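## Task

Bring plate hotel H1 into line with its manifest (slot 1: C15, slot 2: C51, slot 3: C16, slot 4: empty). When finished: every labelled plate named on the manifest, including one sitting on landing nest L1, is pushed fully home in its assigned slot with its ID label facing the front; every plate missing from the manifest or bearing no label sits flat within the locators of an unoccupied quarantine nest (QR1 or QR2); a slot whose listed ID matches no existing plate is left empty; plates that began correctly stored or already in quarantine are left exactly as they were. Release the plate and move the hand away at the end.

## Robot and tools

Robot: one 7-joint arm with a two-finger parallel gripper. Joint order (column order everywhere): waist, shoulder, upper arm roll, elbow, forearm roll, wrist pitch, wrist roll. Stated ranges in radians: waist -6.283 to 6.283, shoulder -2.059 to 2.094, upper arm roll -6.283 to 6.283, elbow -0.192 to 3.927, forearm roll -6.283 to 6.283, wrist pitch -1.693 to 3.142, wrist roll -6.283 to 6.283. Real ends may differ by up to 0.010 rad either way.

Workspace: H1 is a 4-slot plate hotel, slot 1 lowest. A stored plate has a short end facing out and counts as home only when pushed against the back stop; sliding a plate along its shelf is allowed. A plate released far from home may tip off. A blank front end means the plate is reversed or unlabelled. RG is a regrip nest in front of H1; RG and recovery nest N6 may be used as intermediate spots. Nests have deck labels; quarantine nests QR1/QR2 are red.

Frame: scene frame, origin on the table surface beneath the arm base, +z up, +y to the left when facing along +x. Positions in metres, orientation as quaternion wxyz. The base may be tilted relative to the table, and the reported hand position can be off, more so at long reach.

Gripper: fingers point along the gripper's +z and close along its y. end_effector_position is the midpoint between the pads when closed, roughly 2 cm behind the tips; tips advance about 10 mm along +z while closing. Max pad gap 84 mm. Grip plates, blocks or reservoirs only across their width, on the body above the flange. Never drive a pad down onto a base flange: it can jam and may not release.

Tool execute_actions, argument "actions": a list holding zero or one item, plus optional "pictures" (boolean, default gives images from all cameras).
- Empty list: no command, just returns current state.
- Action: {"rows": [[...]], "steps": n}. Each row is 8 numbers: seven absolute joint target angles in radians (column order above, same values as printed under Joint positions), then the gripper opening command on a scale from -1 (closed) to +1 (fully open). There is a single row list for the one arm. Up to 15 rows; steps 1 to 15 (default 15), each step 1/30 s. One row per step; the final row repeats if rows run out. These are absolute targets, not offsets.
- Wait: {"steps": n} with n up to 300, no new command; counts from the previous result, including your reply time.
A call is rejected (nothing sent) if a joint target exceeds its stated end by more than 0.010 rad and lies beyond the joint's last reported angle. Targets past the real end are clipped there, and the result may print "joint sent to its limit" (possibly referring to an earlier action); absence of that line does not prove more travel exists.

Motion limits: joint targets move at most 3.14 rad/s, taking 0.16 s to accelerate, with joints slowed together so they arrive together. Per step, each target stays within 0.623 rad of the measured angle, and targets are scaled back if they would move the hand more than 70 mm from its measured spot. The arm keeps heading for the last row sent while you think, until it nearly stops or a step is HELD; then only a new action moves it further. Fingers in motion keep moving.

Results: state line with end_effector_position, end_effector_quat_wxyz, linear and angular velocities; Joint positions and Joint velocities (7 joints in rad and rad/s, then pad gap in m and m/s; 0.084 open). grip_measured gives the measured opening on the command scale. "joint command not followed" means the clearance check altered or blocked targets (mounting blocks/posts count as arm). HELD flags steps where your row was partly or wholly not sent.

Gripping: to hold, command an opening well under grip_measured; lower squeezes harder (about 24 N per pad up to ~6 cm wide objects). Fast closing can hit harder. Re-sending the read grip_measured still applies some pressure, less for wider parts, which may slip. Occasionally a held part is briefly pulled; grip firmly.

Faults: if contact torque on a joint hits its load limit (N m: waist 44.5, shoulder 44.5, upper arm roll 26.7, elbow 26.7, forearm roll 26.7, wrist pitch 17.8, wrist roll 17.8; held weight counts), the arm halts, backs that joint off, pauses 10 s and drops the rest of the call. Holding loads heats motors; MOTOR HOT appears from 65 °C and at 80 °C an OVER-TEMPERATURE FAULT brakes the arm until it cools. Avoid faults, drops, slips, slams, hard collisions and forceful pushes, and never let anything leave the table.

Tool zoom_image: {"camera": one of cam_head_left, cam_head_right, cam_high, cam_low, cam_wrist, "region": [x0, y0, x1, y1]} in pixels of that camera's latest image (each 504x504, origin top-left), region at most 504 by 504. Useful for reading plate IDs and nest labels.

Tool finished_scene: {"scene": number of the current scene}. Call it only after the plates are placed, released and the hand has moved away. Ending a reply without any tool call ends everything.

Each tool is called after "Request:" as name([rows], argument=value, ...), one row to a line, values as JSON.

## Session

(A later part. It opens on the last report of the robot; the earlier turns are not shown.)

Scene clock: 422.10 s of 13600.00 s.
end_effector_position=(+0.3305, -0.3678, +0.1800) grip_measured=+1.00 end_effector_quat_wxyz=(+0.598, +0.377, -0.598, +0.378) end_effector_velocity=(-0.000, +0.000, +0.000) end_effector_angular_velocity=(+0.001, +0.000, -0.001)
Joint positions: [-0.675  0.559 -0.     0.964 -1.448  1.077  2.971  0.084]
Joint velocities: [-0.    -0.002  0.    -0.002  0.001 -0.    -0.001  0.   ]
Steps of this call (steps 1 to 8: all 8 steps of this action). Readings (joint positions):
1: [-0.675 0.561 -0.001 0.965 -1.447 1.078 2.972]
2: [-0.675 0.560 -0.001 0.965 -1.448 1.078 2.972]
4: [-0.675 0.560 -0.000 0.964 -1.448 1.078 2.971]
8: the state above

Request:
execute_actions([
  {"rows":[[-0.6758,0.5579,0,0.9629,-1.4479,1.0774,2.9706,1],[-0.6758,0.5579,0,0.9629,-1.4479,1.0774,2.9706,1],[-0.6758,0.5579,0,0.9629,-1.4479,1.0774,2.9706,1],[-0.6758,0.5579,0,0.9629,-1.4479,1.0774,2.9706,0.5],[-0.6758,0.5579,0,0.9629,-1.4479,1.0774,2.9706,-1],[-0.6758,0.5579,0,0.9629,-1.4479,1.0774,2.9706,-1],[-0.6758,0.5579,0,0.9629,-1.4479,1.0774,2.9706,-1],[-0.6758,0.5579,0,0.9629,-1.4479,1.0774,2.9706,-1],[-0.6758,0.5579,0,0.9629,-1.4479,1.0774,2.9706,-1],[-0.6758,0.5579,0,0.9629,-1.4479,1.0774,2.9706,-1],[-0.6772,0.5545,0,0.9608,-1.4484,1.0770,2.9690,-1],[-0.6785,0.5512,0,0.9588,-1.4490,1.0766,2.9675,-1],[-0.6790,0.5470,0,0.9563,-1.4485,1.0767,2.9655,-1],[-0.6760,0.5420,0,0.9535,-1.4445,1.0780,2.9632,-1],[-0.6656,0.5334,0,0.9490,-1.4330,1.0826,2.9590,-1]],"steps":15},
], pictures=false)

Request:
execute_actions([
  {"rows":[[-0.6500,0.5226,0,0.9438,-1.4161,1.0895,2.9536,-1],[-0.6344,0.5121,0,0.9391,-1.3994,1.0967,2.9481,-1],[-0.6188,0.5018,0,0.9349,-1.3827,1.1041,2.9427,-1],[-0.6033,0.4919,0,0.9312,-1.3662,1.1118,2.9373,-1],[-0.5877,0.4822,0,0.9280,-1.3497,1.1197,2.9318,-1],[-0.5721,0.4728,0,0.9253,-1.3334,1.1278,2.9264,-1],[-0.5566,0.4637,0,0.9230,-1.3171,1.1362,2.9209,-1],[-0.5410,0.4549,0,0.9213,-1.3010,1.1448,2.9155,-1],[-0.5255,0.4464,0,0.9200,-1.2849,1.1536,2.9100,-1],[-0.5099,0.4381,0,0.9192,-1.2690,1.1627,2.9046,-1],[-0.4944,0.4301,0,0.9189,-1.2532,1.1720,2.8992,-1],[-0.4788,0.4224,0,0.9191,-1.2374,1.1816,2.8937,-1],[-0.4633,0.4150,0,0.9198,-1.2218,1.1914,2.8883,-1],[-0.4477,0.4079,0,0.9209,-1.2063,1.2014,2.8828,-1],[-0.4322,0.4010,0,0.9226,-1.1909,1.2117,2.8774,-1]],"steps":15},
], pictures=false)

Request:
execute_actions([
  {"rows":[[-0.4190,0.3890,0,0.9210,-1.1765,1.2220,2.8692,-1],[-0.4152,0.3714,0,0.9144,-1.1698,1.2282,2.8595,-1],[-0.4214,0.3514,0,0.9032,-1.1717,1.2287,2.8495,-1],[-0.4277,0.3315,0,0.8922,-1.1735,1.2293,2.8393,-1],[-0.4339,0.3115,0,0.8817,-1.1752,1.2298,2.8287,-1],[-0.4402,0.2916,0,0.8714,-1.1768,1.2304,2.8178,-1],[-0.4464,0.2716,0,0.8615,-1.1783,1.2309,2.8066,-1],[-0.4527,0.2517,0,0.8519,-1.1798,1.2315,2.7951,-1],[-0.4570,0.2380,0,0.8456,-1.1808,1.2318,2.7871,-1],[-0.4589,0.2317,0,0.8427,-1.1812,1.2320,2.7834,-1],[-0.4589,0.2317,0,0.8427,-1.1812,1.2320,2.7834,-1],[-0.4589,0.2317,0,0.8427,-1.1812,1.2320,2.7834,-1],[-0.4630,0.2333,0,0.8420,-1.1850,1.2290,2.7847,-1],[-0.4690,0.2357,0,0.8410,-1.1906,1.2245,2.7866,-1],[-0.4755,0.2382,0,0.8401,-1.1966,1.2198,2.7886,-1]],"steps":15},
], pictures=false)

Request:
execute_actions([
  {"rows":[[-0.4837,0.2416,0,0.8390,-1.2043,1.2138,2.7913,-1],[-0.4915,0.2466,0,0.8387,-1.2120,1.2079,2.7949,-1],[-0.4987,0.2530,0,0.8392,-1.2196,1.2021,2.7993,-1],[-0.5065,0.2582,0,0.8392,-1.2274,1.1963,2.8029,-1],[-0.5146,0.2619,0,0.8386,-1.2352,1.1905,2.8057,-1],[-0.5229,0.2657,0,0.8382,-1.2431,1.1849,2.8084,-1],[-0.5340,0.2710,0,0.8378,-1.2540,1.1774,2.8121,-1],[-0.5475,0.2776,0,0.8376,-1.2670,1.1684,2.8166,-1],[-0.5639,0.2859,0,0.8378,-1.2831,1.1577,2.8222,-1],[-0.5803,0.2946,0,0.8386,-1.2993,1.1473,2.8278,-1],[-0.5966,0.3035,0,0.8398,-1.3156,1.1370,2.8335,-1],[-0.6130,0.3127,0,0.8416,-1.3321,1.1272,2.8391,-1],[-0.6293,0.3224,0,0.8439,-1.3487,1.1174,2.8449,-1],[-0.6455,0.3323,0,0.8467,-1.3653,1.1080,2.8507,-1],[-0.6618,0.3426,0,0.8500,-1.3821,1.0989,2.8565,-1]],"steps":15},
], pictures=false)

Request:
execute_actions([
  {"rows":[[-0.6781,0.3532,0,0.8539,-1.3991,1.0899,2.8625,-1],[-0.6944,0.3641,0,0.8582,-1.4162,1.0813,2.8683,-1],[-0.7070,0.3729,0,0.8620,-1.4296,1.0746,2.8730,-1],[-0.7170,0.3800,0,0.8653,-1.4403,1.0696,2.8768,-1],[-0.7240,0.3865,0,0.8683,-1.4485,1.0659,2.8804,-1],[-0.7285,0.3920,0,0.8710,-1.4540,1.0635,2.8834,-1],[-0.7310,0.3962,0,0.8730,-1.4573,1.0622,2.8857,-1],[-0.7320,0.3990,0,0.8744,-1.4588,1.0616,2.8873,-1]],"steps":14},
], pictures=false)

Request:
execute_actions([
  {"rows":[[-0.7334,0.4000,0,0.8749,-1.4603,1.0609,2.8878,-1],[-0.7348,0.4011,0,0.8755,-1.4618,1.0603,2.8884,-1],[-0.7362,0.4021,0,0.8760,-1.4633,1.0596,2.8889,-1],[-0.7375,0.4032,0,0.8765,-1.4648,1.0589,2.8894,-1],[-0.7389,0.4042,0,0.8770,-1.4663,1.0582,2.8899,-1],[-0.7403,0.4052,0,0.8776,-1.4678,1.0576,2.8905,-1],[-0.7417,0.4063,0,0.8781,-1.4693,1.0569,2.8910,-1],[-0.7431,0.4073,0,0.8786,-1.4708,1.0562,2.8915,-1]],"steps":14},
], pictures=false)

Request:
execute_actions([
  {"rows":[[-0.7412,0.4059,0,0.8779,-1.4688,1.0571,2.8908,0.5],[-0.7412,0.4059,0,0.8779,-1.4688,1.0571,2.8908,0.9],[-0.7412,0.4059,0,0.8779,-1.4688,1.0571,2.8908,0.96],[-0.7412,0.4059,0,0.8779,-1.4688,1.0571,2.8908,1]],"steps":9},
])

Scene clock: 475.57 s of 13600.00 s.
end_effector_position=(+0.3309, -0.3667, +0.1820) grip_measured=+0.94 end_effector_quat_wxyz=(+0.598, +0.378, -0.598, +0.377) end_effector_velocity=(+0.004, +0.017, +0.032) end_effector_angular_velocity=(-0.023, -0.001, -0.022)
Joint positions: [-0.677  0.551  0.001  0.958 -1.447  1.077  2.967  0.082]
Joint velocities: [ 0.025 -0.106 -0.017 -0.061  0.059  0.025 -0.051 -0.   ]
Steps of this call (steps 1 to 15: the robot went on to your last target; steps 16 to 90: nothing new was sent; then 49.97 s passed at rest; steps 91 to 105: all 15 steps of this action). Readings (joint positions):
91: [-0.675 0.559 0.000 0.964 -1.448 1.077 2.971]
92: [-0.675 0.559 0.000 0.963 -1.448 1.077 2.971]
94: [-0.675 0.558 0.000 0.963 -1.448 1.077 2.971]
98: [-0.676 0.558 0.000 0.963 -1.448 1.077 2.971]
105: the state above

Scene clock: 476.07 s of 13600.00 s.
end_effector_position=(+0.3684, -0.2902, +0.1849) grip_measured=+0.94 end_effector_quat_wxyz=(+0.598, +0.378, -0.598, +0.378) end_effector_velocity=(+0.091, +0.186, +0.001) end_effector_angular_velocity=(-0.004, -0.004, +0.003)
Joint positions: [-0.49   0.429  0.     0.921 -1.25   1.175  2.898  0.082]
Joint velocities: [ 0.464 -0.233 -0.003  0.004  0.469  0.282 -0.162 -0.   ]
Steps of this call (steps 1 to 15: all 15 steps of this action). Readings (joint positions):
1: [-0.675 0.547 -0.000 0.956 -1.444 1.078 2.965]
2: [-0.670 0.541 -0.001 0.953 -1.438 1.081 2.962]
4: [-0.653 0.526 -0.002 0.946 -1.418 1.089 2.955]
8: [-0.597 0.489 0.001 0.931 -1.360 1.115 2.935]
15: the state above

Scene clock: 476.57 s of 13600.00 s.
end_effector_position=(+0.3833, -0.2593, +0.2366) grip_measured=+0.94 end_effector_quat_wxyz=(+0.598, +0.376, -0.598, +0.378) end_effector_velocity=(-0.011, -0.016, +0.012) end_effector_angular_velocity=(+0.036, +0.030, +0.030)
Joint positions: [-0.461  0.239 -0.001  0.846 -1.184  1.229  2.789  0.082]
Joint velocities: [-0.091 -0.048  0.031 -0.065 -0.078 -0.062 -0.03   0.   ]
Steps of this call (steps 1 to 15: all 15 steps of this action). Readings (joint positions):
1: [-0.475 0.421 0.000 0.921 -1.234 1.185 2.892]
2: [-0.460 0.413 0.000 0.921 -1.219 1.194 2.886]
4: [-0.436 0.391 0.002 0.917 -1.194 1.211 2.872]
8: [-0.434 0.325 0.001 0.888 -1.179 1.226 2.836]
15: the state above

Scene clock: 477.07 s of 13600.00 s.
end_effector_position=(+0.3572, -0.3129, +0.2361) grip_measured=+0.94 end_effector_quat_wxyz=(+0.598, +0.377, -0.598, +0.378) end_effector_velocity=(-0.091, -0.183, +0.004) end_effector_angular_velocity=(-0.009, +0.002, -0.015)
Joint positions: [-0.602  0.308 -0.     0.842 -1.321  1.135  2.835  0.082]
Joint velocities: [-0.472  0.268 -0.008  0.05  -0.469 -0.28   0.163 -0.   ]
Steps of this call (steps 1 to 15: all 15 steps of this action). Readings (joint positions):
1: [-0.465 0.238 -0.000 0.844 -1.187 1.227 2.788]
2: [-0.469 0.239 0.001 0.843 -1.192 1.223 2.789]
4: [-0.481 0.244 0.001 0.840 -1.203 1.215 2.792]
8: [-0.511 0.260 -0.000 0.839 -1.232 1.193 2.804]
15: the state above

Scene clock: 477.53 s of 13600.00 s.
end_effector_position=(+0.3330, -0.3634, +0.2335) grip_measured=+0.94 end_effector_quat_wxyz=(+0.598, +0.378, -0.598, +0.377) end_effector_velocity=(-0.002, -0.004, -0.004) end_effector_angular_velocity=(+0.005, -0.003, +0.005)
Joint positions: [-0.73   0.397  0.001  0.874 -1.457  1.062  2.886  0.082]
Joint velocities: [-0.014  0.015  0.007  0.005 -0.017 -0.009  0.013 -0.   ]
Steps of this call (steps 1 to 14: all 14 steps of this action). Readings (joint positions):
1: [-0.618 0.317 -0.000 0.844 -1.337 1.125 2.841]
2: [-0.634 0.326 -0.001 0.846 -1.353 1.116 2.847]
4: [-0.666 0.346 -0.001 0.852 -1.386 1.098 2.858]
8: [-0.714 0.380 -0.002 0.865 -1.436 1.073 2.876]
14: the state above

Scene clock: 478.00 s of 13600.00 s.
end_effector_position=(+0.3308, -0.3680, +0.2333) grip_measured=+0.94 end_effector_quat_wxyz=(+0.598, +0.378, -0.598, +0.378) end_effector_velocity=(-0.000, -0.001, +0.000) end_effector_angular_velocity=(-0.000, -0.000, +0.001)
Joint positions: [-0.742  0.406  0.001  0.878 -1.47   1.057  2.891  0.082]
Joint velocities: [-0.004  0.002  0.002  0.001 -0.004 -0.001  0.002  0.   ]
Steps of this call (steps 1 to 14: all 14 steps of this action). Readings (joint positions):
1: [-0.730 0.398 0.001 0.874 -1.457 1.062 2.887]
2: [-0.731 0.398 0.001 0.874 -1.458 1.062 2.887]
4: [-0.733 0.400 0.001 0.875 -1.460 1.061 2.888]
8: [-0.738 0.404 0.000 0.877 -1.466 1.058 2.890]
14: the state above

Scene clock: 478.30 s of 13600.00 s.
end_effector_position=(+0.3300, -0.3690, +0.2344) grip_measured=+0.99 end_effector_quat_wxyz=(+0.598, +0.377, -0.598, +0.378) end_effector_velocity=(-0.008, -0.006, +0.008) end_effector_angular_velocity=(-0.017, -0.002, -0.019)
Joint positions: [-0.742  0.406 -0.002  0.879 -1.47   1.057  2.891  0.084]
Joint velocities: [-0.008  0.    -0.014 -0.001  0.001  0.004  0.001  0.007]
Steps of this call (steps 1 to 9: all 9 steps of this action). Readings (joint positions):
1: [-0.742 0.406 0.001 0.878 -1.470 1.057 2.891]
2: [-0.742 0.406 0.001 0.878 -1.470 1.057 2.891]
4: [-0.741 0.406 0.001 0.878 -1.469 1.057 2.891]
8: [-0.742 0.406 -0.001 0.879 -1.470 1.057 2.891]
9: the state above

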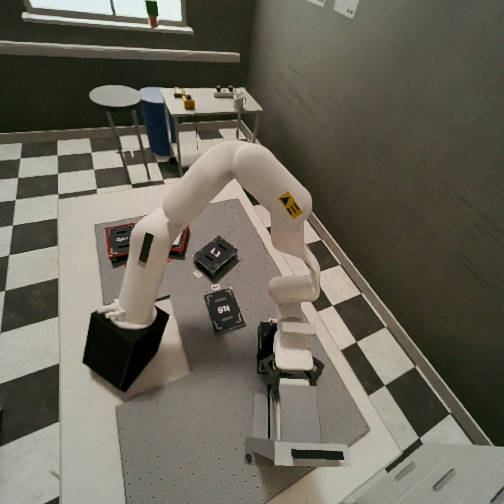

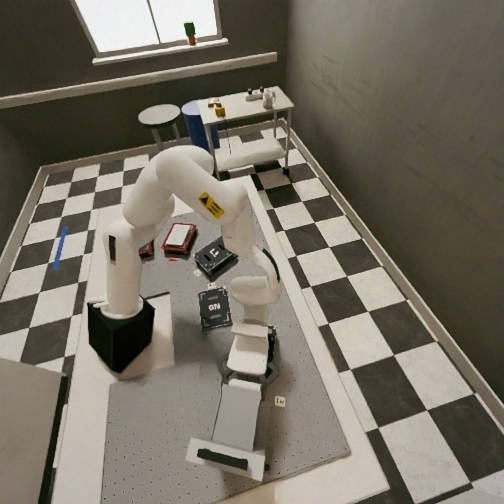

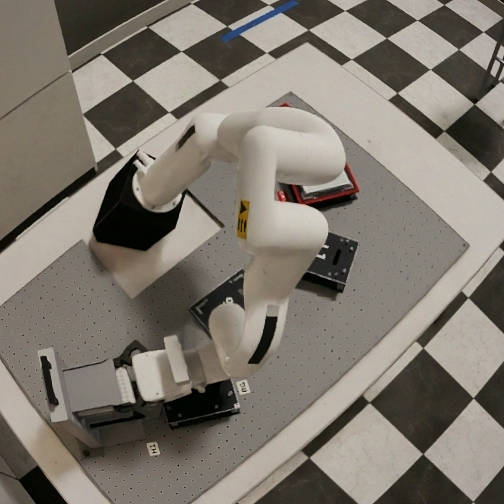

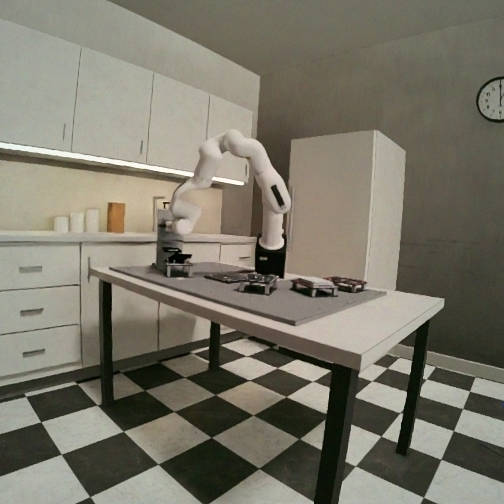

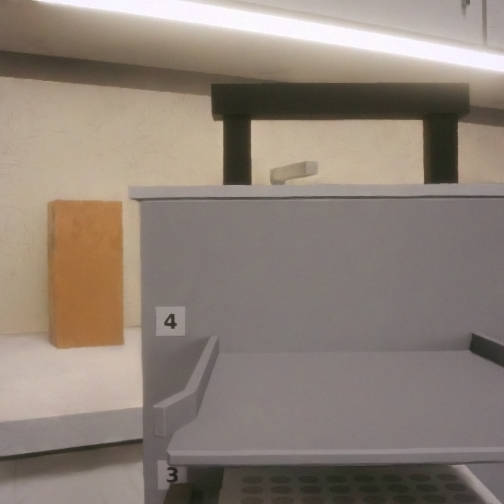

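Request:
execute_actions(actions=[])

Scene clock: 515.53 s of 13600.00 s.
end_effector_position=(+0.3305, -0.3681, +0.2337) grip_measured=+1.00 end_effector_quat_wxyz=(+0.598, +0.377, -0.598, +0.378) end_effector_velocity=(+0.000, +0.000, +0.000) end_effector_angular_velocity=(-0.001, +0.000, +0.000)
Joint positions: [-0.741  0.406  0.     0.878 -1.469  1.057  2.891  0.084]
Joint velocities: [ 0.    -0.001  0.    -0.    -0.     0.001 -0.     0.   ]
Steps of this call (steps 1 to 15: the robot went on to your last target; steps 16 to 90: nothing new was sent; then 34.23 s passed at rest). Readings (joint positions):
1: [-0.742 0.406 -0.002 0.879 -1.470 1.057 2.891]
2: [-0.742 0.406 -0.002 0.878 -1.469 1.057 2.891]
4: [-0.742 0.406 -0.001 0.878 -1.469 1.057 2.891]
8: [-0.741 0.406 -0.000 0.878 -1.469 1.057 2.891]
90: the state above
The arm was judged still, so your last target was given up. Only a new action makes it travel on or press farther. Fingers that are still opening or closing keep moving.

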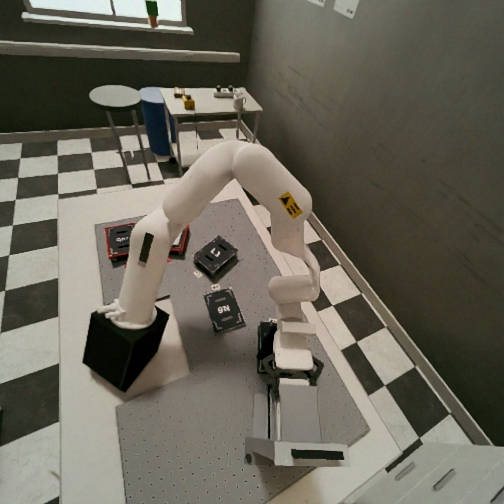

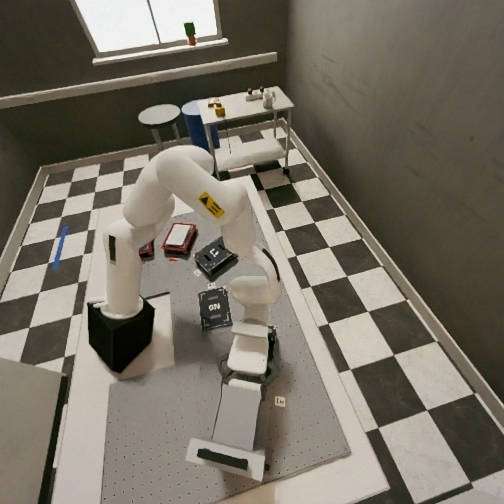

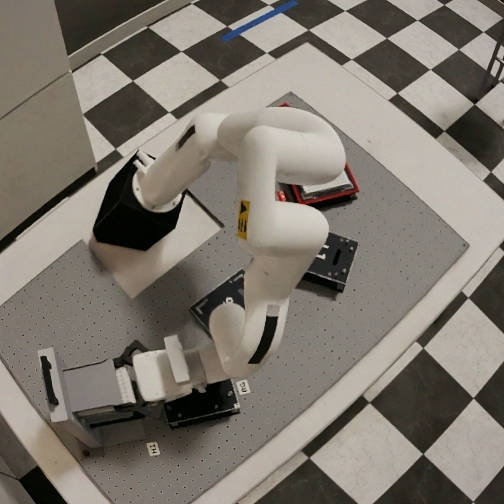

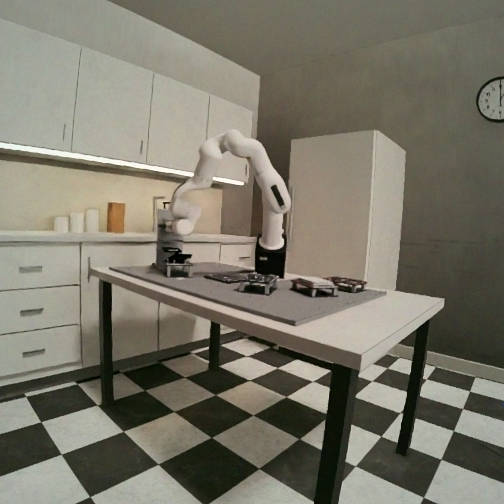

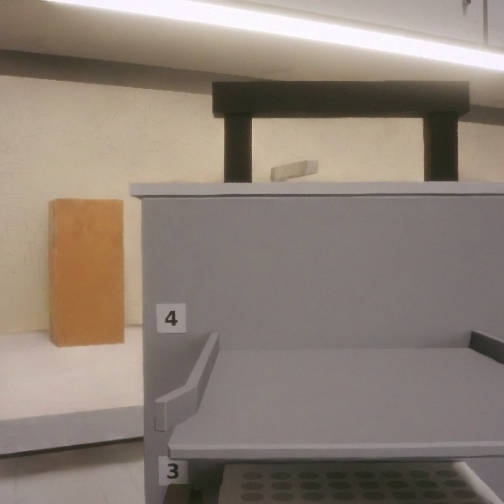

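Request:
execute_actions([
  {"rows":[[-0.7435,0.4000,0,0.8750,-1.4691,1.0564,2.8872,1],[-0.7459,0.3940,0,0.8721,-1.4694,1.0556,2.8835,1],[-0.7482,0.3881,0,0.8693,-1.4696,1.0549,2.8799,1],[-0.7506,0.3821,0,0.8664,-1.4699,1.0541,2.8762,1],[-0.7529,0.3762,0,0.8635,-1.4702,1.0534,2.8726,1],[-0.7529,0.3762,0,0.8635,-1.4702,1.0534,2.8726,1],[-0.7529,0.3762,0,0.8635,-1.4702,1.0534,2.8726,1],[-0.7450,0.3702,0,0.8605,-1.4615,1.0574,2.8696,1],[-0.7367,0.3643,0,0.8575,-1.4527,1.0614,2.8666,1],[-0.7123,0.3469,0,0.8496,-1.4267,1.0740,2.8574,1],[-0.6877,0.3303,0,0.8429,-1.4010,1.0873,2.8485,1],[-0.6632,0.3143,0,0.8373,-1.3756,1.1012,2.8395,1],[-0.6386,0.2992,0,0.8328,-1.3504,1.1155,2.8307,1],[-0.6139,0.2847,0,0.8296,-1.3255,1.1305,2.8219,1],[-0.5892,0.2711,0,0.8275,-1.3009,1.1460,2.8133,1]],"steps":15},
], pictures=false)

Request:
execute_actions([
  {"rows":[[-0.5684,0.2640,0,0.8290,-1.2838,1.1573,2.8090,1],[-0.5447,0.2530,0,0.8310,-1.2610,1.1730,2.8020,1],[-0.5210,0.2430,0,0.8335,-1.2385,1.1890,2.7950,1],[-0.4973,0.2340,0,0.8365,-1.2160,1.2060,2.7880,1],[-0.4736,0.2260,0,0.8400,-1.1940,1.2230,2.7815,1],[-0.4500,0.2185,0,0.8440,-1.1720,1.2410,2.7750,1],[-0.4263,0.2115,0,0.8485,-1.1500,1.2590,2.7680,1],[-0.4026,0.2054,0,0.8531,-1.1287,1.2769,2.7617,1],[-0.38,0.201,0,0.859,-1.108,1.295,2.755,1],[-0.357,0.197,0,0.866,-1.087,1.313,2.748,1],[-0.334,0.194,0,0.874,-1.066,1.331,2.741,1],[-0.311,0.192,0,0.883,-1.045,1.349,2.734,1],[-0.288,0.191,0,0.893,-1.024,1.367,2.727,1],[-0.27,0.190,0,0.901,-1.008,1.381,2.722,1],[-0.26,0.190,0,0.906,-1.0,1.389,2.719,1]],"steps":15},
])

Scene clock: 529.57 s of 13600.00 s.
end_effector_position=(+0.3446, -0.3387, +0.2442) grip_measured=+1.00 end_effector_quat_wxyz=(+0.599, +0.377, -0.598, +0.377) end_effector_velocity=(+0.143, +0.251, -0.011) end_effector_angular_velocity=(+0.025, -0.009, +0.058)
Joint positions: [-0.678  0.325 -0.001  0.842 -1.391  1.094  2.845  0.084]
Joint velocities: [ 0.638 -0.408  0.033 -0.123  0.636  0.343 -0.225  0.   ]
Steps of this call (steps 1 to 90: nothing new was sent; then 10.53 s passed at rest; steps 91 to 105: all 15 steps of this action). Readings (joint positions):
91: [-0.741 0.406 0.000 0.878 -1.469 1.057 2.891]
92: [-0.742 0.405 0.000 0.877 -1.469 1.057 2.890]
94: [-0.744 0.399 0.000 0.874 -1.469 1.056 2.886]
98: [-0.751 0.382 -0.001 0.867 -1.470 1.054 2.876]
105: the state above

Scene clock: 530.07 s of 13600.00 s.
end_effector_position=(+0.4043, -0.2082, +0.2363) grip_measured=+1.00 end_effector_quat_wxyz=(+0.601, +0.379, -0.597, +0.373) end_effector_velocity=(+0.089, +0.262, -0.041) end_effector_angular_velocity=(+0.078, +0.077, -0.049)
Joint positions: [-0.333  0.197  0.     0.878 -1.065  1.332  2.741  0.084]
Joint velocities: [ 0.659 -0.078  0.006  0.239  0.595  0.505 -0.193  0.   ]
Steps of this call (steps 1 to 15: all 15 steps of this action). Readings (joint positions):
1: [-0.656 0.312 0.000 0.838 -1.369 1.106 2.837]
2: [-0.633 0.299 0.001 0.835 -1.347 1.119 2.830]
4: [-0.587 0.275 0.002 0.833 -1.303 1.146 2.815]
8: [-0.495 0.236 0.001 0.839 -1.215 1.209 2.788]
15: the state above

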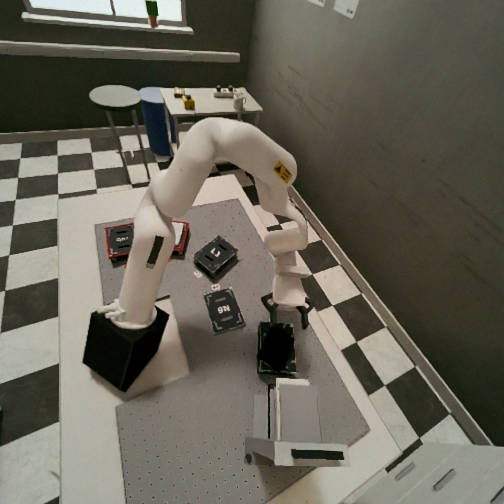

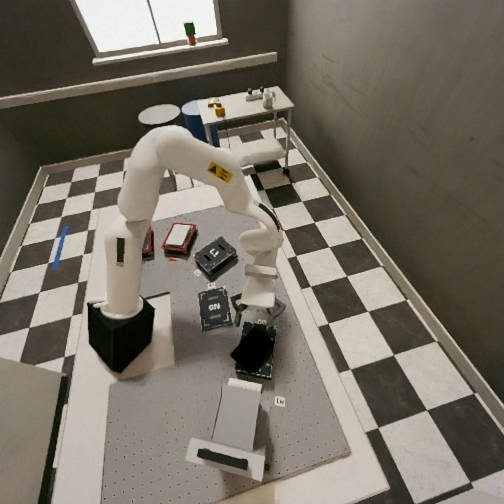

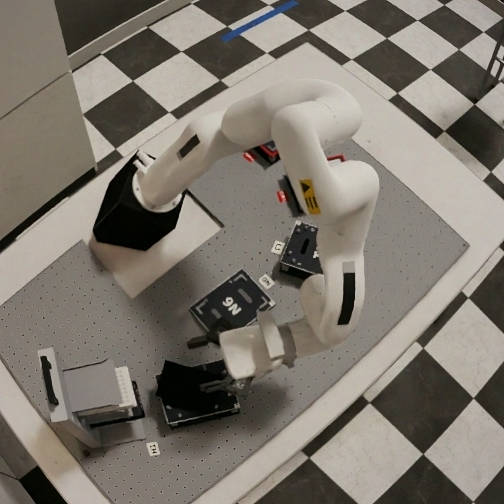

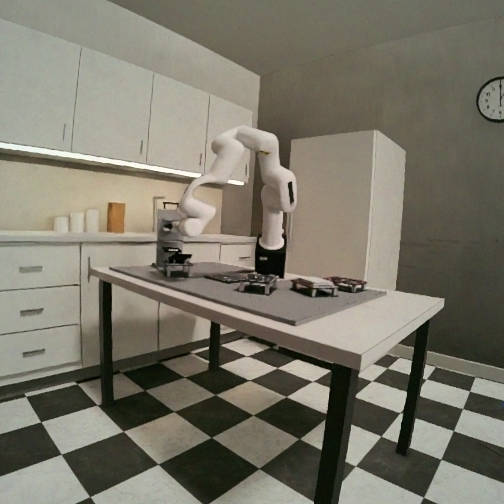

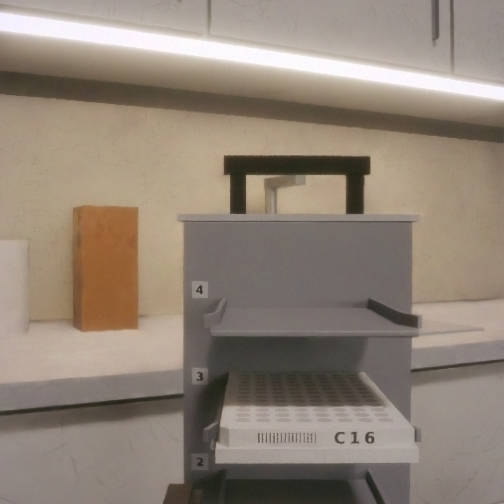

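Request:
zoom_image(camera="cam_head_right", region=[200, 300, 310, 410])

Request:
zoom_image(camera="cam_low", region=[140, 225, 220, 295])

Region (200, 300, 310, 410) of cam_head_right's 504x504 image, scaled by 4.582, with more detail than that image has.

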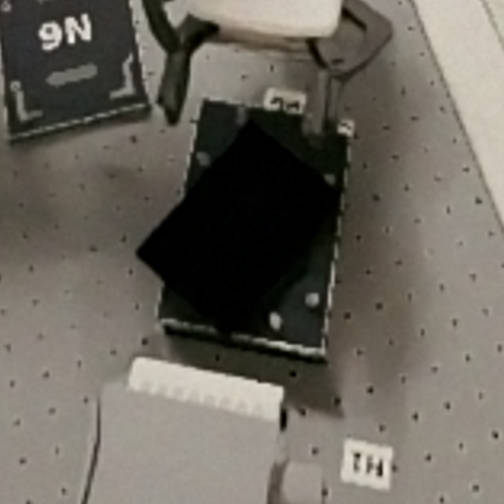

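Region (140, 225, 220, 295) of cam_low's 504x504 image, scaled by 6.300, with more detail than that image has; it fills the top 441 rows of this view, and the rest is white.

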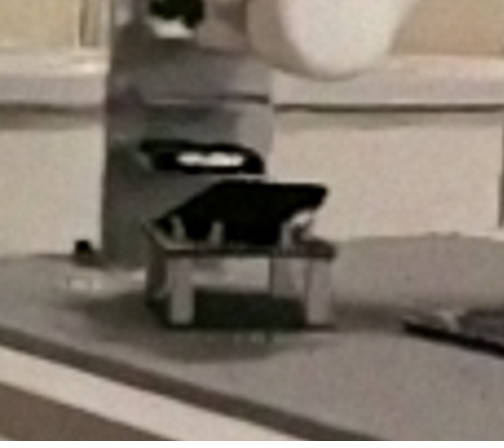

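Request:
execute_actions([
  {"rows":[[-0.27,0.19,0,0.908,-0.98,1.385,2.72,1],[-0.29,0.189,0,0.913,-0.942,1.377,2.72,1],[-0.32,0.188,0,0.92,-0.884,1.365,2.72,1],[-0.355,0.187,0,0.928,-0.816,1.351,2.72,1],[-0.395,0.186,0,0.937,-0.739,1.335,2.72,1],[-0.435,0.185,0,0.946,-0.661,1.319,2.72,1],[-0.475,0.184,0,0.955,-0.584,1.303,2.72,1],[-0.515,0.183,0,0.964,-0.507,1.288,2.72,1],[-0.555,0.182,0,0.973,-0.429,1.272,2.72,1],[-0.595,0.181,0,0.982,-0.352,1.256,2.72,1],[-0.635,0.180,0,0.991,-0.274,1.240,2.72,1],[-0.675,0.178,0,1.0,-0.197,1.224,2.72,1],[-0.715,0.177,0,1.01,-0.119,1.208,2.72,1],[-0.755,0.176,0,1.019,-0.042,1.192,2.72,1],[-0.795,0.175,0,1.028,0.035,1.176,2.72,1]],"steps":15},
], pictures=false)

Request:
execute_actions([
  {"rows":[[-0.835,0.174,0,1.037,0.113,1.160,2.726,1],[-0.875,0.173,0,1.046,0.19,1.144,2.726,1],[-0.915,0.172,0,1.055,0.268,1.128,2.726,1],[-0.955,0.171,0,1.064,0.345,1.113,2.726,1],[-0.995,0.17,0,1.073,0.422,1.097,2.726,1],[-1.035,0.168,0,1.083,0.5,1.081,2.726,1],[-1.07,0.167,0,1.091,0.568,1.067,2.726,1],[-1.1,0.167,0,1.097,0.626,1.055,2.726,1],[-1.117,0.166,0,1.101,0.659,1.048,2.726,1],[-1.1254,0.1658,0,1.1034,0.6744,1.045,2.726,1]],"steps":15},
], pictures=false)

Request:
execute_actions([
  {"steps":10},
])

Scene clock: 605.77 s of 13600.00 s.
end_effector_position=(+0.3478, -0.1855, +0.2081) grip_measured=+1.00 end_effector_quat_wxyz=(-0.485, -0.067, +0.852, -0.185) end_effector_velocity=(+0.020, +0.008, -0.080) end_effector_angular_velocity=(+0.152, -2.162, -2.283)
Joint positions: [-0.597  0.181 -0.001  0.982 -0.35   1.256  2.72   0.084]
Joint velocities: [-1.139 -0.034  0.006  0.262  2.204 -0.452  0.    -0.   ]
Steps of this call (steps 1 to 30: the robot went on to your last target; steps 31 to 90: nothing new was sent; then 72.20 s passed at rest; steps 91 to 105: all 15 steps of this action). Readings (joint positions):
91: [-0.260 0.190 0.000 0.906 -0.999 1.389 2.719]
92: [-0.262 0.190 0.001 0.906 -0.995 1.388 2.719]
94: [-0.275 0.190 0.002 0.910 -0.968 1.382 2.720]
98: [-0.355 0.187 0.001 0.928 -0.814 1.350 2.720]
105: the state above

Scene clock: 606.27 s of 13600.00 s.
end_effector_position=(+0.4444, -0.2674, +0.2599) grip_measured=+1.00 end_effector_quat_wxyz=(-0.034, +0.404, +0.914, -0.008) end_effector_velocity=(+0.082, -0.176, +0.169) end_effector_angular_velocity=(-0.261, -0.951, -0.760)
Joint positions: [-1.095  0.166 -0.003  1.097  0.612  1.057  2.726  0.084]
Joint velocities: [-0.45  -0.017 -0.036  0.107  0.826 -0.175  0.002  0.   ]
Steps of this call (steps 1 to 15: all 15 steps of this action). Readings (joint positions):
1: [-0.635 0.180 -0.001 0.991 -0.276 1.240 2.720]
2: [-0.674 0.179 -0.001 1.000 -0.201 1.225 2.720]
4: [-0.752 0.176 -0.000 1.018 -0.049 1.194 2.721]
8: [-0.904 0.172 -0.001 1.053 0.245 1.133 2.724]
15: the state above

Scene clock: 606.60 s of 13600.00 s.
end_effector_position=(+0.4522, -0.2762, +0.2688) grip_measured=+1.00 end_effector_quat_wxyz=(-0.002, +0.426, +0.905, +0.001) end_effector_velocity=(-0.003, -0.012, +0.011) end_effector_angular_velocity=(-0.022, -0.023, -0.027)
Joint positions: [-1.123  0.166  0.002  1.103  0.673  1.046  2.726  0.084]
Joint velocities: [-0.015 -0.001 -0.015  0.006  0.012 -0.006 -0.001  0.   ]
Steps of this call (steps 1 to 10: the robot went on to your last target). Readings (joint positions):
1: [-1.107 0.166 -0.004 1.100 0.634 1.053 2.726]
2: [-1.114 0.165 -0.004 1.101 0.648 1.050 2.726]
4: [-1.120 0.166 -0.001 1.102 0.663 1.047 2.726]
8: [-1.122 0.166 0.003 1.102 0.672 1.046 2.726]
10: the state above

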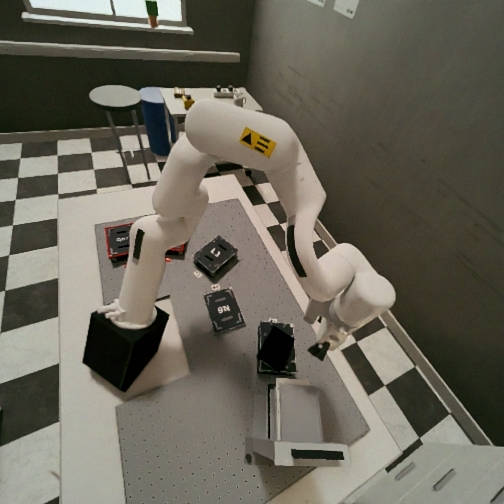

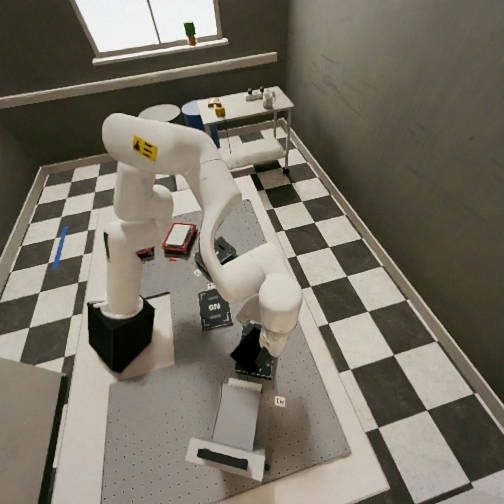

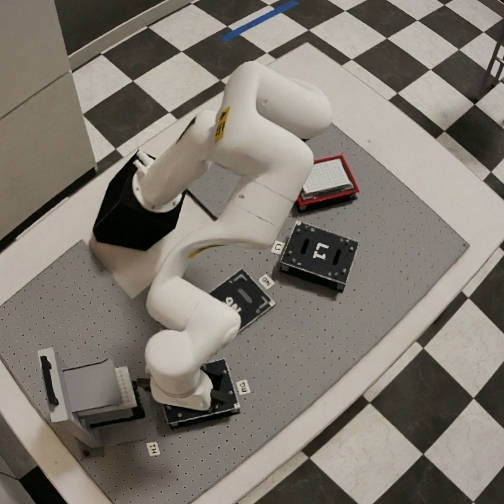

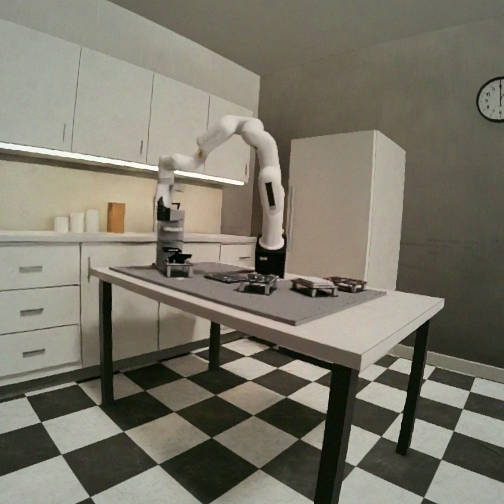

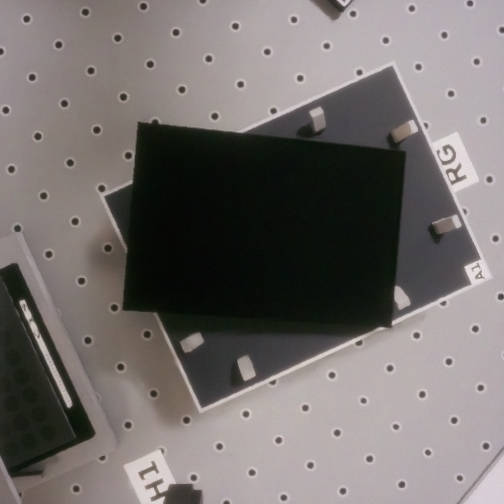

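Request:
execute_actions([
  {"rows":[[-1.128,0.172,0,1.092,0.69,1.06,2.73,0.8],[-1.135,0.187,0,1.068,0.725,1.096,2.74,0.6],[-1.147,0.21,0,1.033,0.78,1.15,2.75,0.4],[-1.162,0.237,0,0.993,0.84,1.215,2.77,0.2],[-1.18,0.265,0,0.953,0.90,1.28,2.79,0],[-1.2,0.293,0,0.913,0.965,1.345,2.81,-0.2],[-1.225,0.321,0,0.873,1.03,1.41,2.83,-0.4],[-1.25,0.349,0,0.833,1.095,1.475,2.85,-0.4],[-1.28,0.377,0,0.793,1.16,1.54,2.87,-0.4],[-1.315,0.405,0,0.753,1.225,1.605,2.89,-0.4],[-1.35,0.433,0,0.713,1.29,1.67,2.91,-0.4],[-1.385,0.461,0,0.673,1.355,1.735,2.93,-0.4],[-1.42,0.489,0,0.633,1.42,1.80,2.95,-0.4],[-1.455,0.52,0,0.60,1.475,1.86,2.97,-0.4],[-1.49,0.555,0,0.58,1.515,1.91,2.99,-0.4]],"steps":15},
], pictures=false)

Request:
execute_actions([
  {"rows":[[-1.515,0.59,0,0.585,1.53,1.935,3.0,-0.4],[-1.535,0.63,0,0.605,1.525,1.94,3.01,-0.4],[-1.555,0.67,0,0.63,1.515,1.937,3.02,-0.4],[-1.573,0.71,0,0.655,1.504,1.934,3.03,-0.4],[-1.59,0.75,0,0.68,1.493,1.93,3.04,-0.4],[-1.606,0.79,0,0.706,1.482,1.927,3.05,-0.4],[-1.622,0.83,0,0.732,1.47,1.924,3.06,-0.4],[-1.637,0.87,0,0.758,1.459,1.92,3.064,-0.4],[-1.652,0.91,0,0.784,1.448,1.917,3.064,-0.4],[-1.667,0.95,0,0.81,1.437,1.913,3.064,-0.4],[-1.681,0.99,0,0.837,1.425,1.91,3.064,-0.4],[-1.695,1.03,0,0.863,1.414,1.906,3.064,-0.4],[-1.709,1.07,0,0.89,1.403,1.903,3.064,-0.4],[-1.722,1.11,0,0.916,1.392,1.899,3.064,-0.4],[-1.735,1.15,0,0.943,1.38,1.896,3.064,-0.4]],"steps":15},
], pictures=false)

Request:
execute_actions([
  {"rows":[[-1.748,1.19,0,0.969,1.369,1.892,3.064,-0.4],[-1.76,1.23,0,0.996,1.358,1.889,3.064,-0.4],[-1.77,1.265,0,1.019,1.348,1.886,3.064,-0.4],[-1.778,1.293,0,1.038,1.34,1.883,3.064,-0.4],[-1.782,1.312,0,1.05,1.335,1.882,3.064,-0.4],[-1.7841,1.3214,0,1.0564,1.3324,1.8808,3.064,-0.4]],"steps":15},
])

Scene clock: 727.10 s of 13600.00 s.
end_effector_position=(+0.3769, -0.1541, +0.1888) grip_measured=-0.42 end_effector_quat_wxyz=(-0.080, +0.680, +0.631, +0.364) end_effector_velocity=(-0.059, +0.367, +0.022) end_effector_angular_velocity=(+3.118, -1.373, -3.694)
Joint positions: [-1.283  0.36   0.001  0.82   1.123  1.502  2.859  0.026]
Joint velocities: [-0.999  0.957 -0.002 -1.328  2.116  2.14   0.659 -0.001]
Steps of this call (steps 1 to 30: the robot went on to your last target; steps 31 to 90: nothing new was sent; then 117.00 s passed at rest; steps 91 to 105: all 15 steps of this action). Readings (joint positions):
91: [-1.125 0.166 -0.000 1.103 0.675 1.046 2.726]
92: [-1.126 0.167 -0.000 1.102 0.678 1.049 2.727]
94: [-1.131 0.175 0.000 1.088 0.703 1.073 2.733]
98: [-1.157 0.224 0.000 1.014 0.808 1.182 2.763]
105: the state above

Scene clock: 727.60 s of 13600.00 s.
end_effector_position=(+0.2979, -0.2266, +0.1798) grip_measured=-0.42 end_effector_quat_wxyz=(-0.016, +0.748, +0.146, +0.647) end_effector_velocity=(-0.251, -0.137, -0.216) end_effector_angular_velocity=(+0.359, +0.019, -0.303)
Joint positions: [-1.674  0.977  0.     0.832  1.427  1.909  3.061  0.026]
Joint velocities: [-0.434  1.203 -0.     0.767 -0.319 -0.087  0.038 -0.   ]
Steps of this call (steps 1 to 15: all 15 steps of this action). Readings (joint positions):
1: [-1.319 0.394 0.001 0.774 1.196 1.576 2.882]
2: [-1.357 0.432 0.000 0.728 1.268 1.651 2.906]
4: [-1.436 0.517 -0.001 0.657 1.391 1.785 2.953]
8: [-1.556 0.693 -0.002 0.661 1.481 1.905 3.020]
15: the state above

Scene clock: 728.10 s of 13600.00 s.
end_effector_position=(+0.2280, -0.2453, +0.1098) grip_measured=-0.42 end_effector_quat_wxyz=(-0.033, +0.751, +0.091, +0.653) end_effector_velocity=(-0.006, -0.003, -0.005) end_effector_angular_velocity=(-0.000, +0.001, -0.001)
Joint positions: [-1.783  1.317  0.001  1.055  1.333  1.881  3.064  0.026]
Joint velocities: [-0.009  0.025 -0.002  0.024 -0.008 -0.002 -0.     0.   ]
Steps of this call (steps 1 to 15: all 15 steps of this action). Readings (joint positions):
1: [-1.689 1.017 0.000 0.858 1.416 1.906 3.062]
2: [-1.703 1.057 0.000 0.883 1.405 1.903 3.063]
4: [-1.729 1.137 0.000 0.935 1.383 1.896 3.063]
8: [-1.770 1.271 -0.001 1.022 1.347 1.885 3.064]
15: the state above

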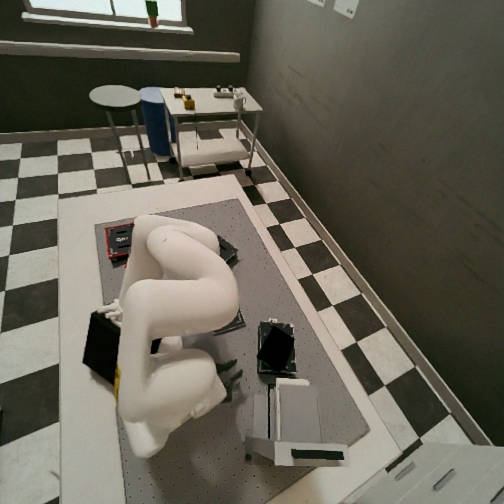

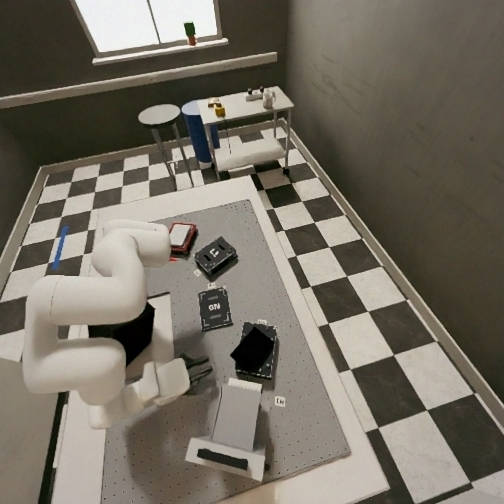

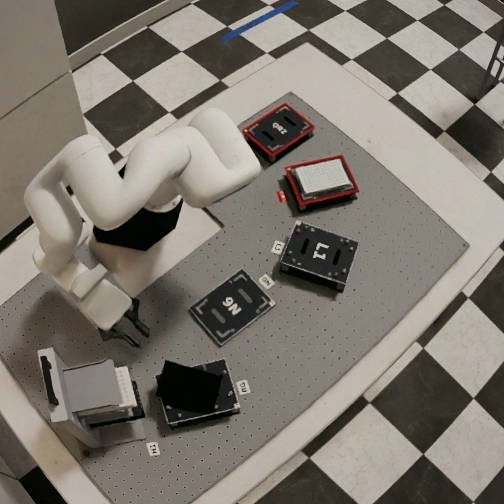

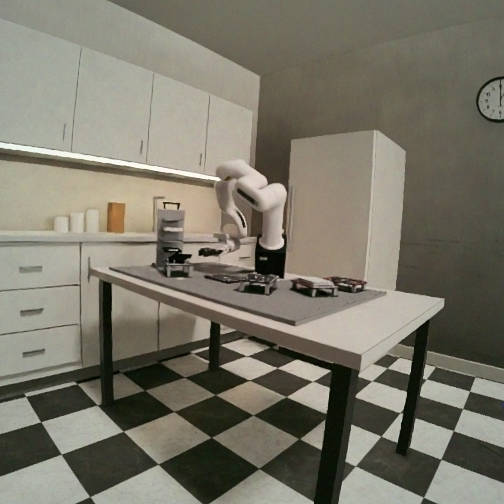

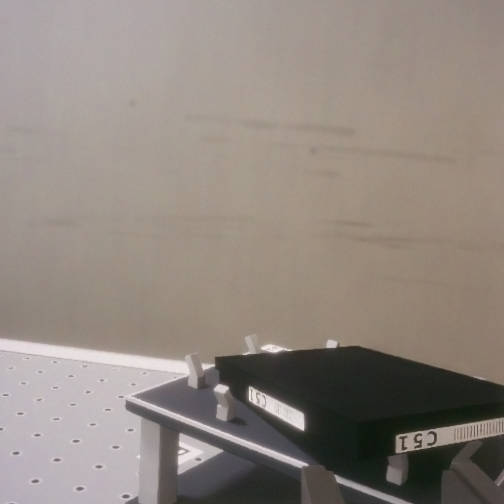

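Request:
execute_actions([
  {"rows":[[-1.7841,1.3214,0,1.0564,1.3324,1.8808,3.04,-0.4],[-1.782,1.3207,0,1.0556,1.334,1.8813,2.99,-0.4],[-1.778,1.3193,0,1.054,1.338,1.8824,2.92,-0.4],[-1.773,1.3175,0,1.052,1.3428,1.8837,2.835,-0.4],[-1.768,1.3158,0,1.050,1.3474,1.885,2.75,-0.4],[-1.763,1.314,0,1.048,1.352,1.8863,2.665,-0.4],[-1.758,1.3122,0,1.046,1.3568,1.8876,2.58,-0.4],[-1.753,1.3105,0,1.044,1.3614,1.8889,2.495,-0.4],[-1.748,1.3088,0,1.042,1.366,1.8902,2.41,-0.4],[-1.743,1.307,0,1.040,1.3707,1.8915,2.325,-0.4],[-1.738,1.3053,0,1.038,1.3754,1.8928,2.24,-0.4],[-1.733,1.3035,0,1.036,1.38,1.8941,2.155,-0.4],[-1.728,1.3018,0,1.034,1.3847,1.8954,2.07,-0.4],[-1.723,1.3,0,1.032,1.3894,1.8967,1.985,-0.4],[-1.718,1.2983,0,1.0305,1.394,1.898,1.9,-0.4]],"steps":15},
], pictures=false)

Request:
execute_actions([
  {"rows":[[-1.713,1.2965,0,1.0288,1.3987,1.8993,1.815,-0.4],[-1.708,1.2948,0,1.027,1.4034,1.9005,1.73,-0.4],[-1.704,1.2934,0,1.0255,1.407,1.9016,1.645,-0.4],[-1.7007,1.2922,0,1.0243,1.4102,1.9024,1.57,-0.4],[-1.7007,1.2922,0,1.0243,1.4102,1.9024,1.515,-0.4],[-1.7007,1.2922,0,1.0243,1.4102,1.9024,1.4857,-0.4]],"steps":15},
], pictures=false)

Request:
execute_actions([
  {"steps":8},
])

Scene clock: 748.70 s of 13600.00 s.
end_effector_position=(+0.2388, -0.2432, +0.1072) grip_measured=-0.42 end_effector_quat_wxyz=(+0.200, +0.671, +0.350, +0.623) end_effector_velocity=(+0.041, +0.007, -0.006) end_effector_angular_velocity=(-2.338, -0.398, +0.345)
Joint positions: [-1.744  1.307  0.     1.04   1.37   1.891  2.336  0.026]
Joint velocities: [ 0.142 -0.05  -0.002 -0.056  0.133  0.036 -2.411  0.   ]
Steps of this call (steps 1 to 15: the robot went on to your last target; steps 16 to 90: nothing new was sent; then 17.10 s passed at rest; steps 91 to 105: all 15 steps of this action). Readings (joint positions):
91: [-1.784 1.321 0.000 1.056 1.332 1.881 3.063]
92: [-1.784 1.321 -0.000 1.056 1.332 1.881 3.058]
94: [-1.783 1.321 -0.000 1.056 1.333 1.881 3.026]
98: [-1.774 1.318 -0.000 1.052 1.342 1.884 2.849]
105: the state above

Scene clock: 749.20 s of 13600.00 s.
end_effector_position=(+0.2511, -0.2412, +0.1054) grip_measured=-0.42 end_effector_quat_wxyz=(+0.436, +0.471, +0.592, +0.487) end_effector_velocity=(+0.000, -0.000, -0.000) end_effector_angular_velocity=(-0.128, -0.021, +0.017)
Joint positions: [-1.701  1.292 -0.     1.024  1.41   1.902  1.496  0.026]
Joint velocities: [ 0.003 -0.002 -0.002 -0.002  0.004  0.001 -0.131  0.   ]
Steps of this call (steps 1 to 15: all 15 steps of this action). Readings (joint positions):
1: [-1.739 1.306 0.000 1.038 1.375 1.893 2.255]
2: [-1.734 1.304 0.000 1.036 1.379 1.894 2.173]
4: [-1.724 1.300 0.000 1.033 1.388 1.896 2.007]
8: [-1.708 1.295 0.000 1.027 1.403 1.900 1.691]
15: the state above

Scene clock: 749.47 s of 13600.00 s.
end_effector_position=(+0.2512, -0.2412, +0.1054) grip_measured=-0.42 end_effector_quat_wxyz=(+0.438, +0.468, +0.594, +0.485) end_effector_velocity=(+0.001, +0.000, -0.000) end_effector_angular_velocity=(-0.006, -0.002, +0.001)
Joint positions: [-1.701  1.292 -0.     1.024  1.41   1.902  1.486  0.026]
Joint velocities: [ 0.001  0.     0.001  0.     0.001 -0.    -0.006  0.   ]
Steps of this call (steps 1 to 8: the robot went on to your last target). Readings (joint positions):
1: [-1.701 1.292 -0.000 1.024 1.410 1.902 1.493]
2: [-1.701 1.292 -0.000 1.024 1.410 1.902 1.490]
4: [-1.701 1.292 -0.000 1.024 1.410 1.902 1.488]
8: the state above

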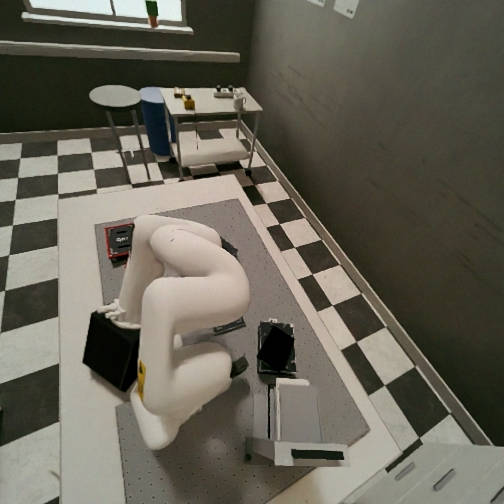

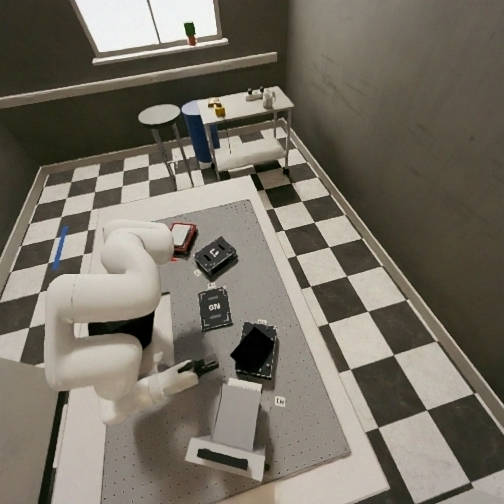

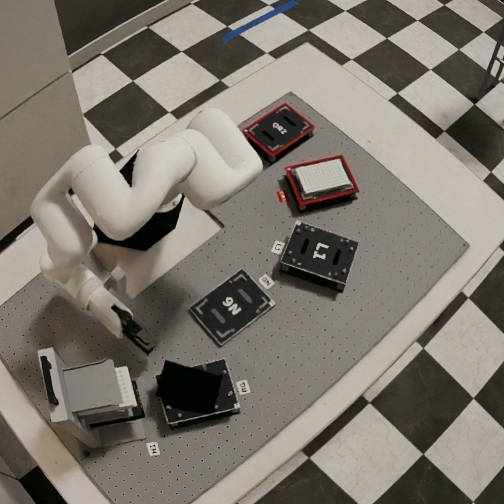

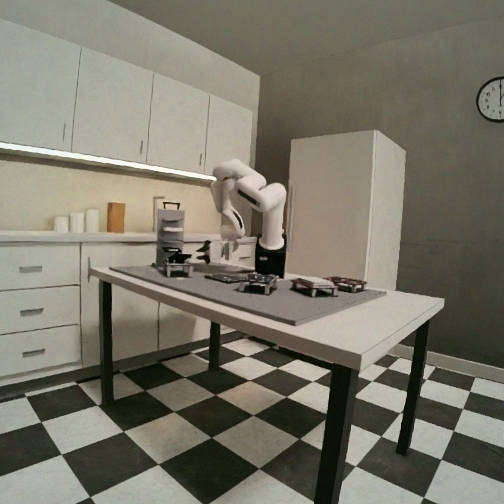

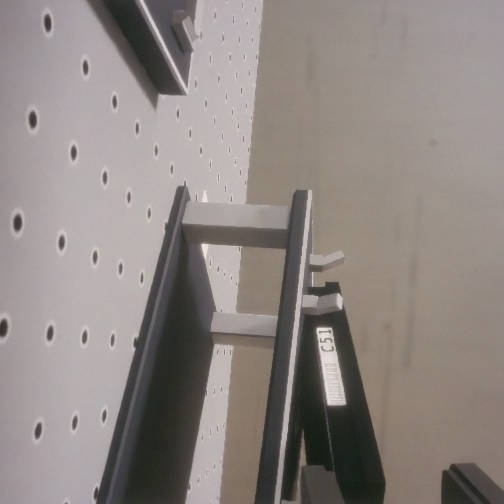

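Request:
zoom_image(camera="cam_wrist", region=[254, 254, 504, 504])

Region (254, 254, 504, 504) of cam_wrist's 504x504 image, scaled by 2.016, with more detail than that image has.

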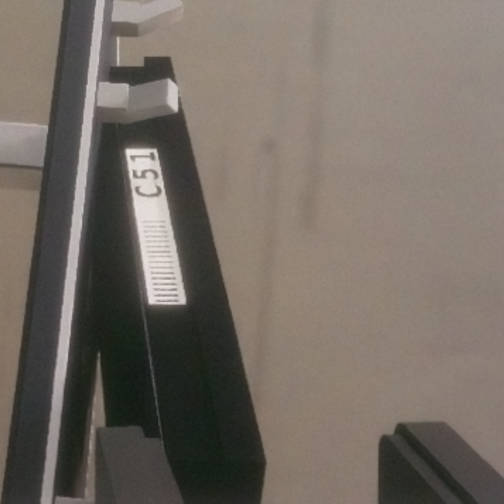

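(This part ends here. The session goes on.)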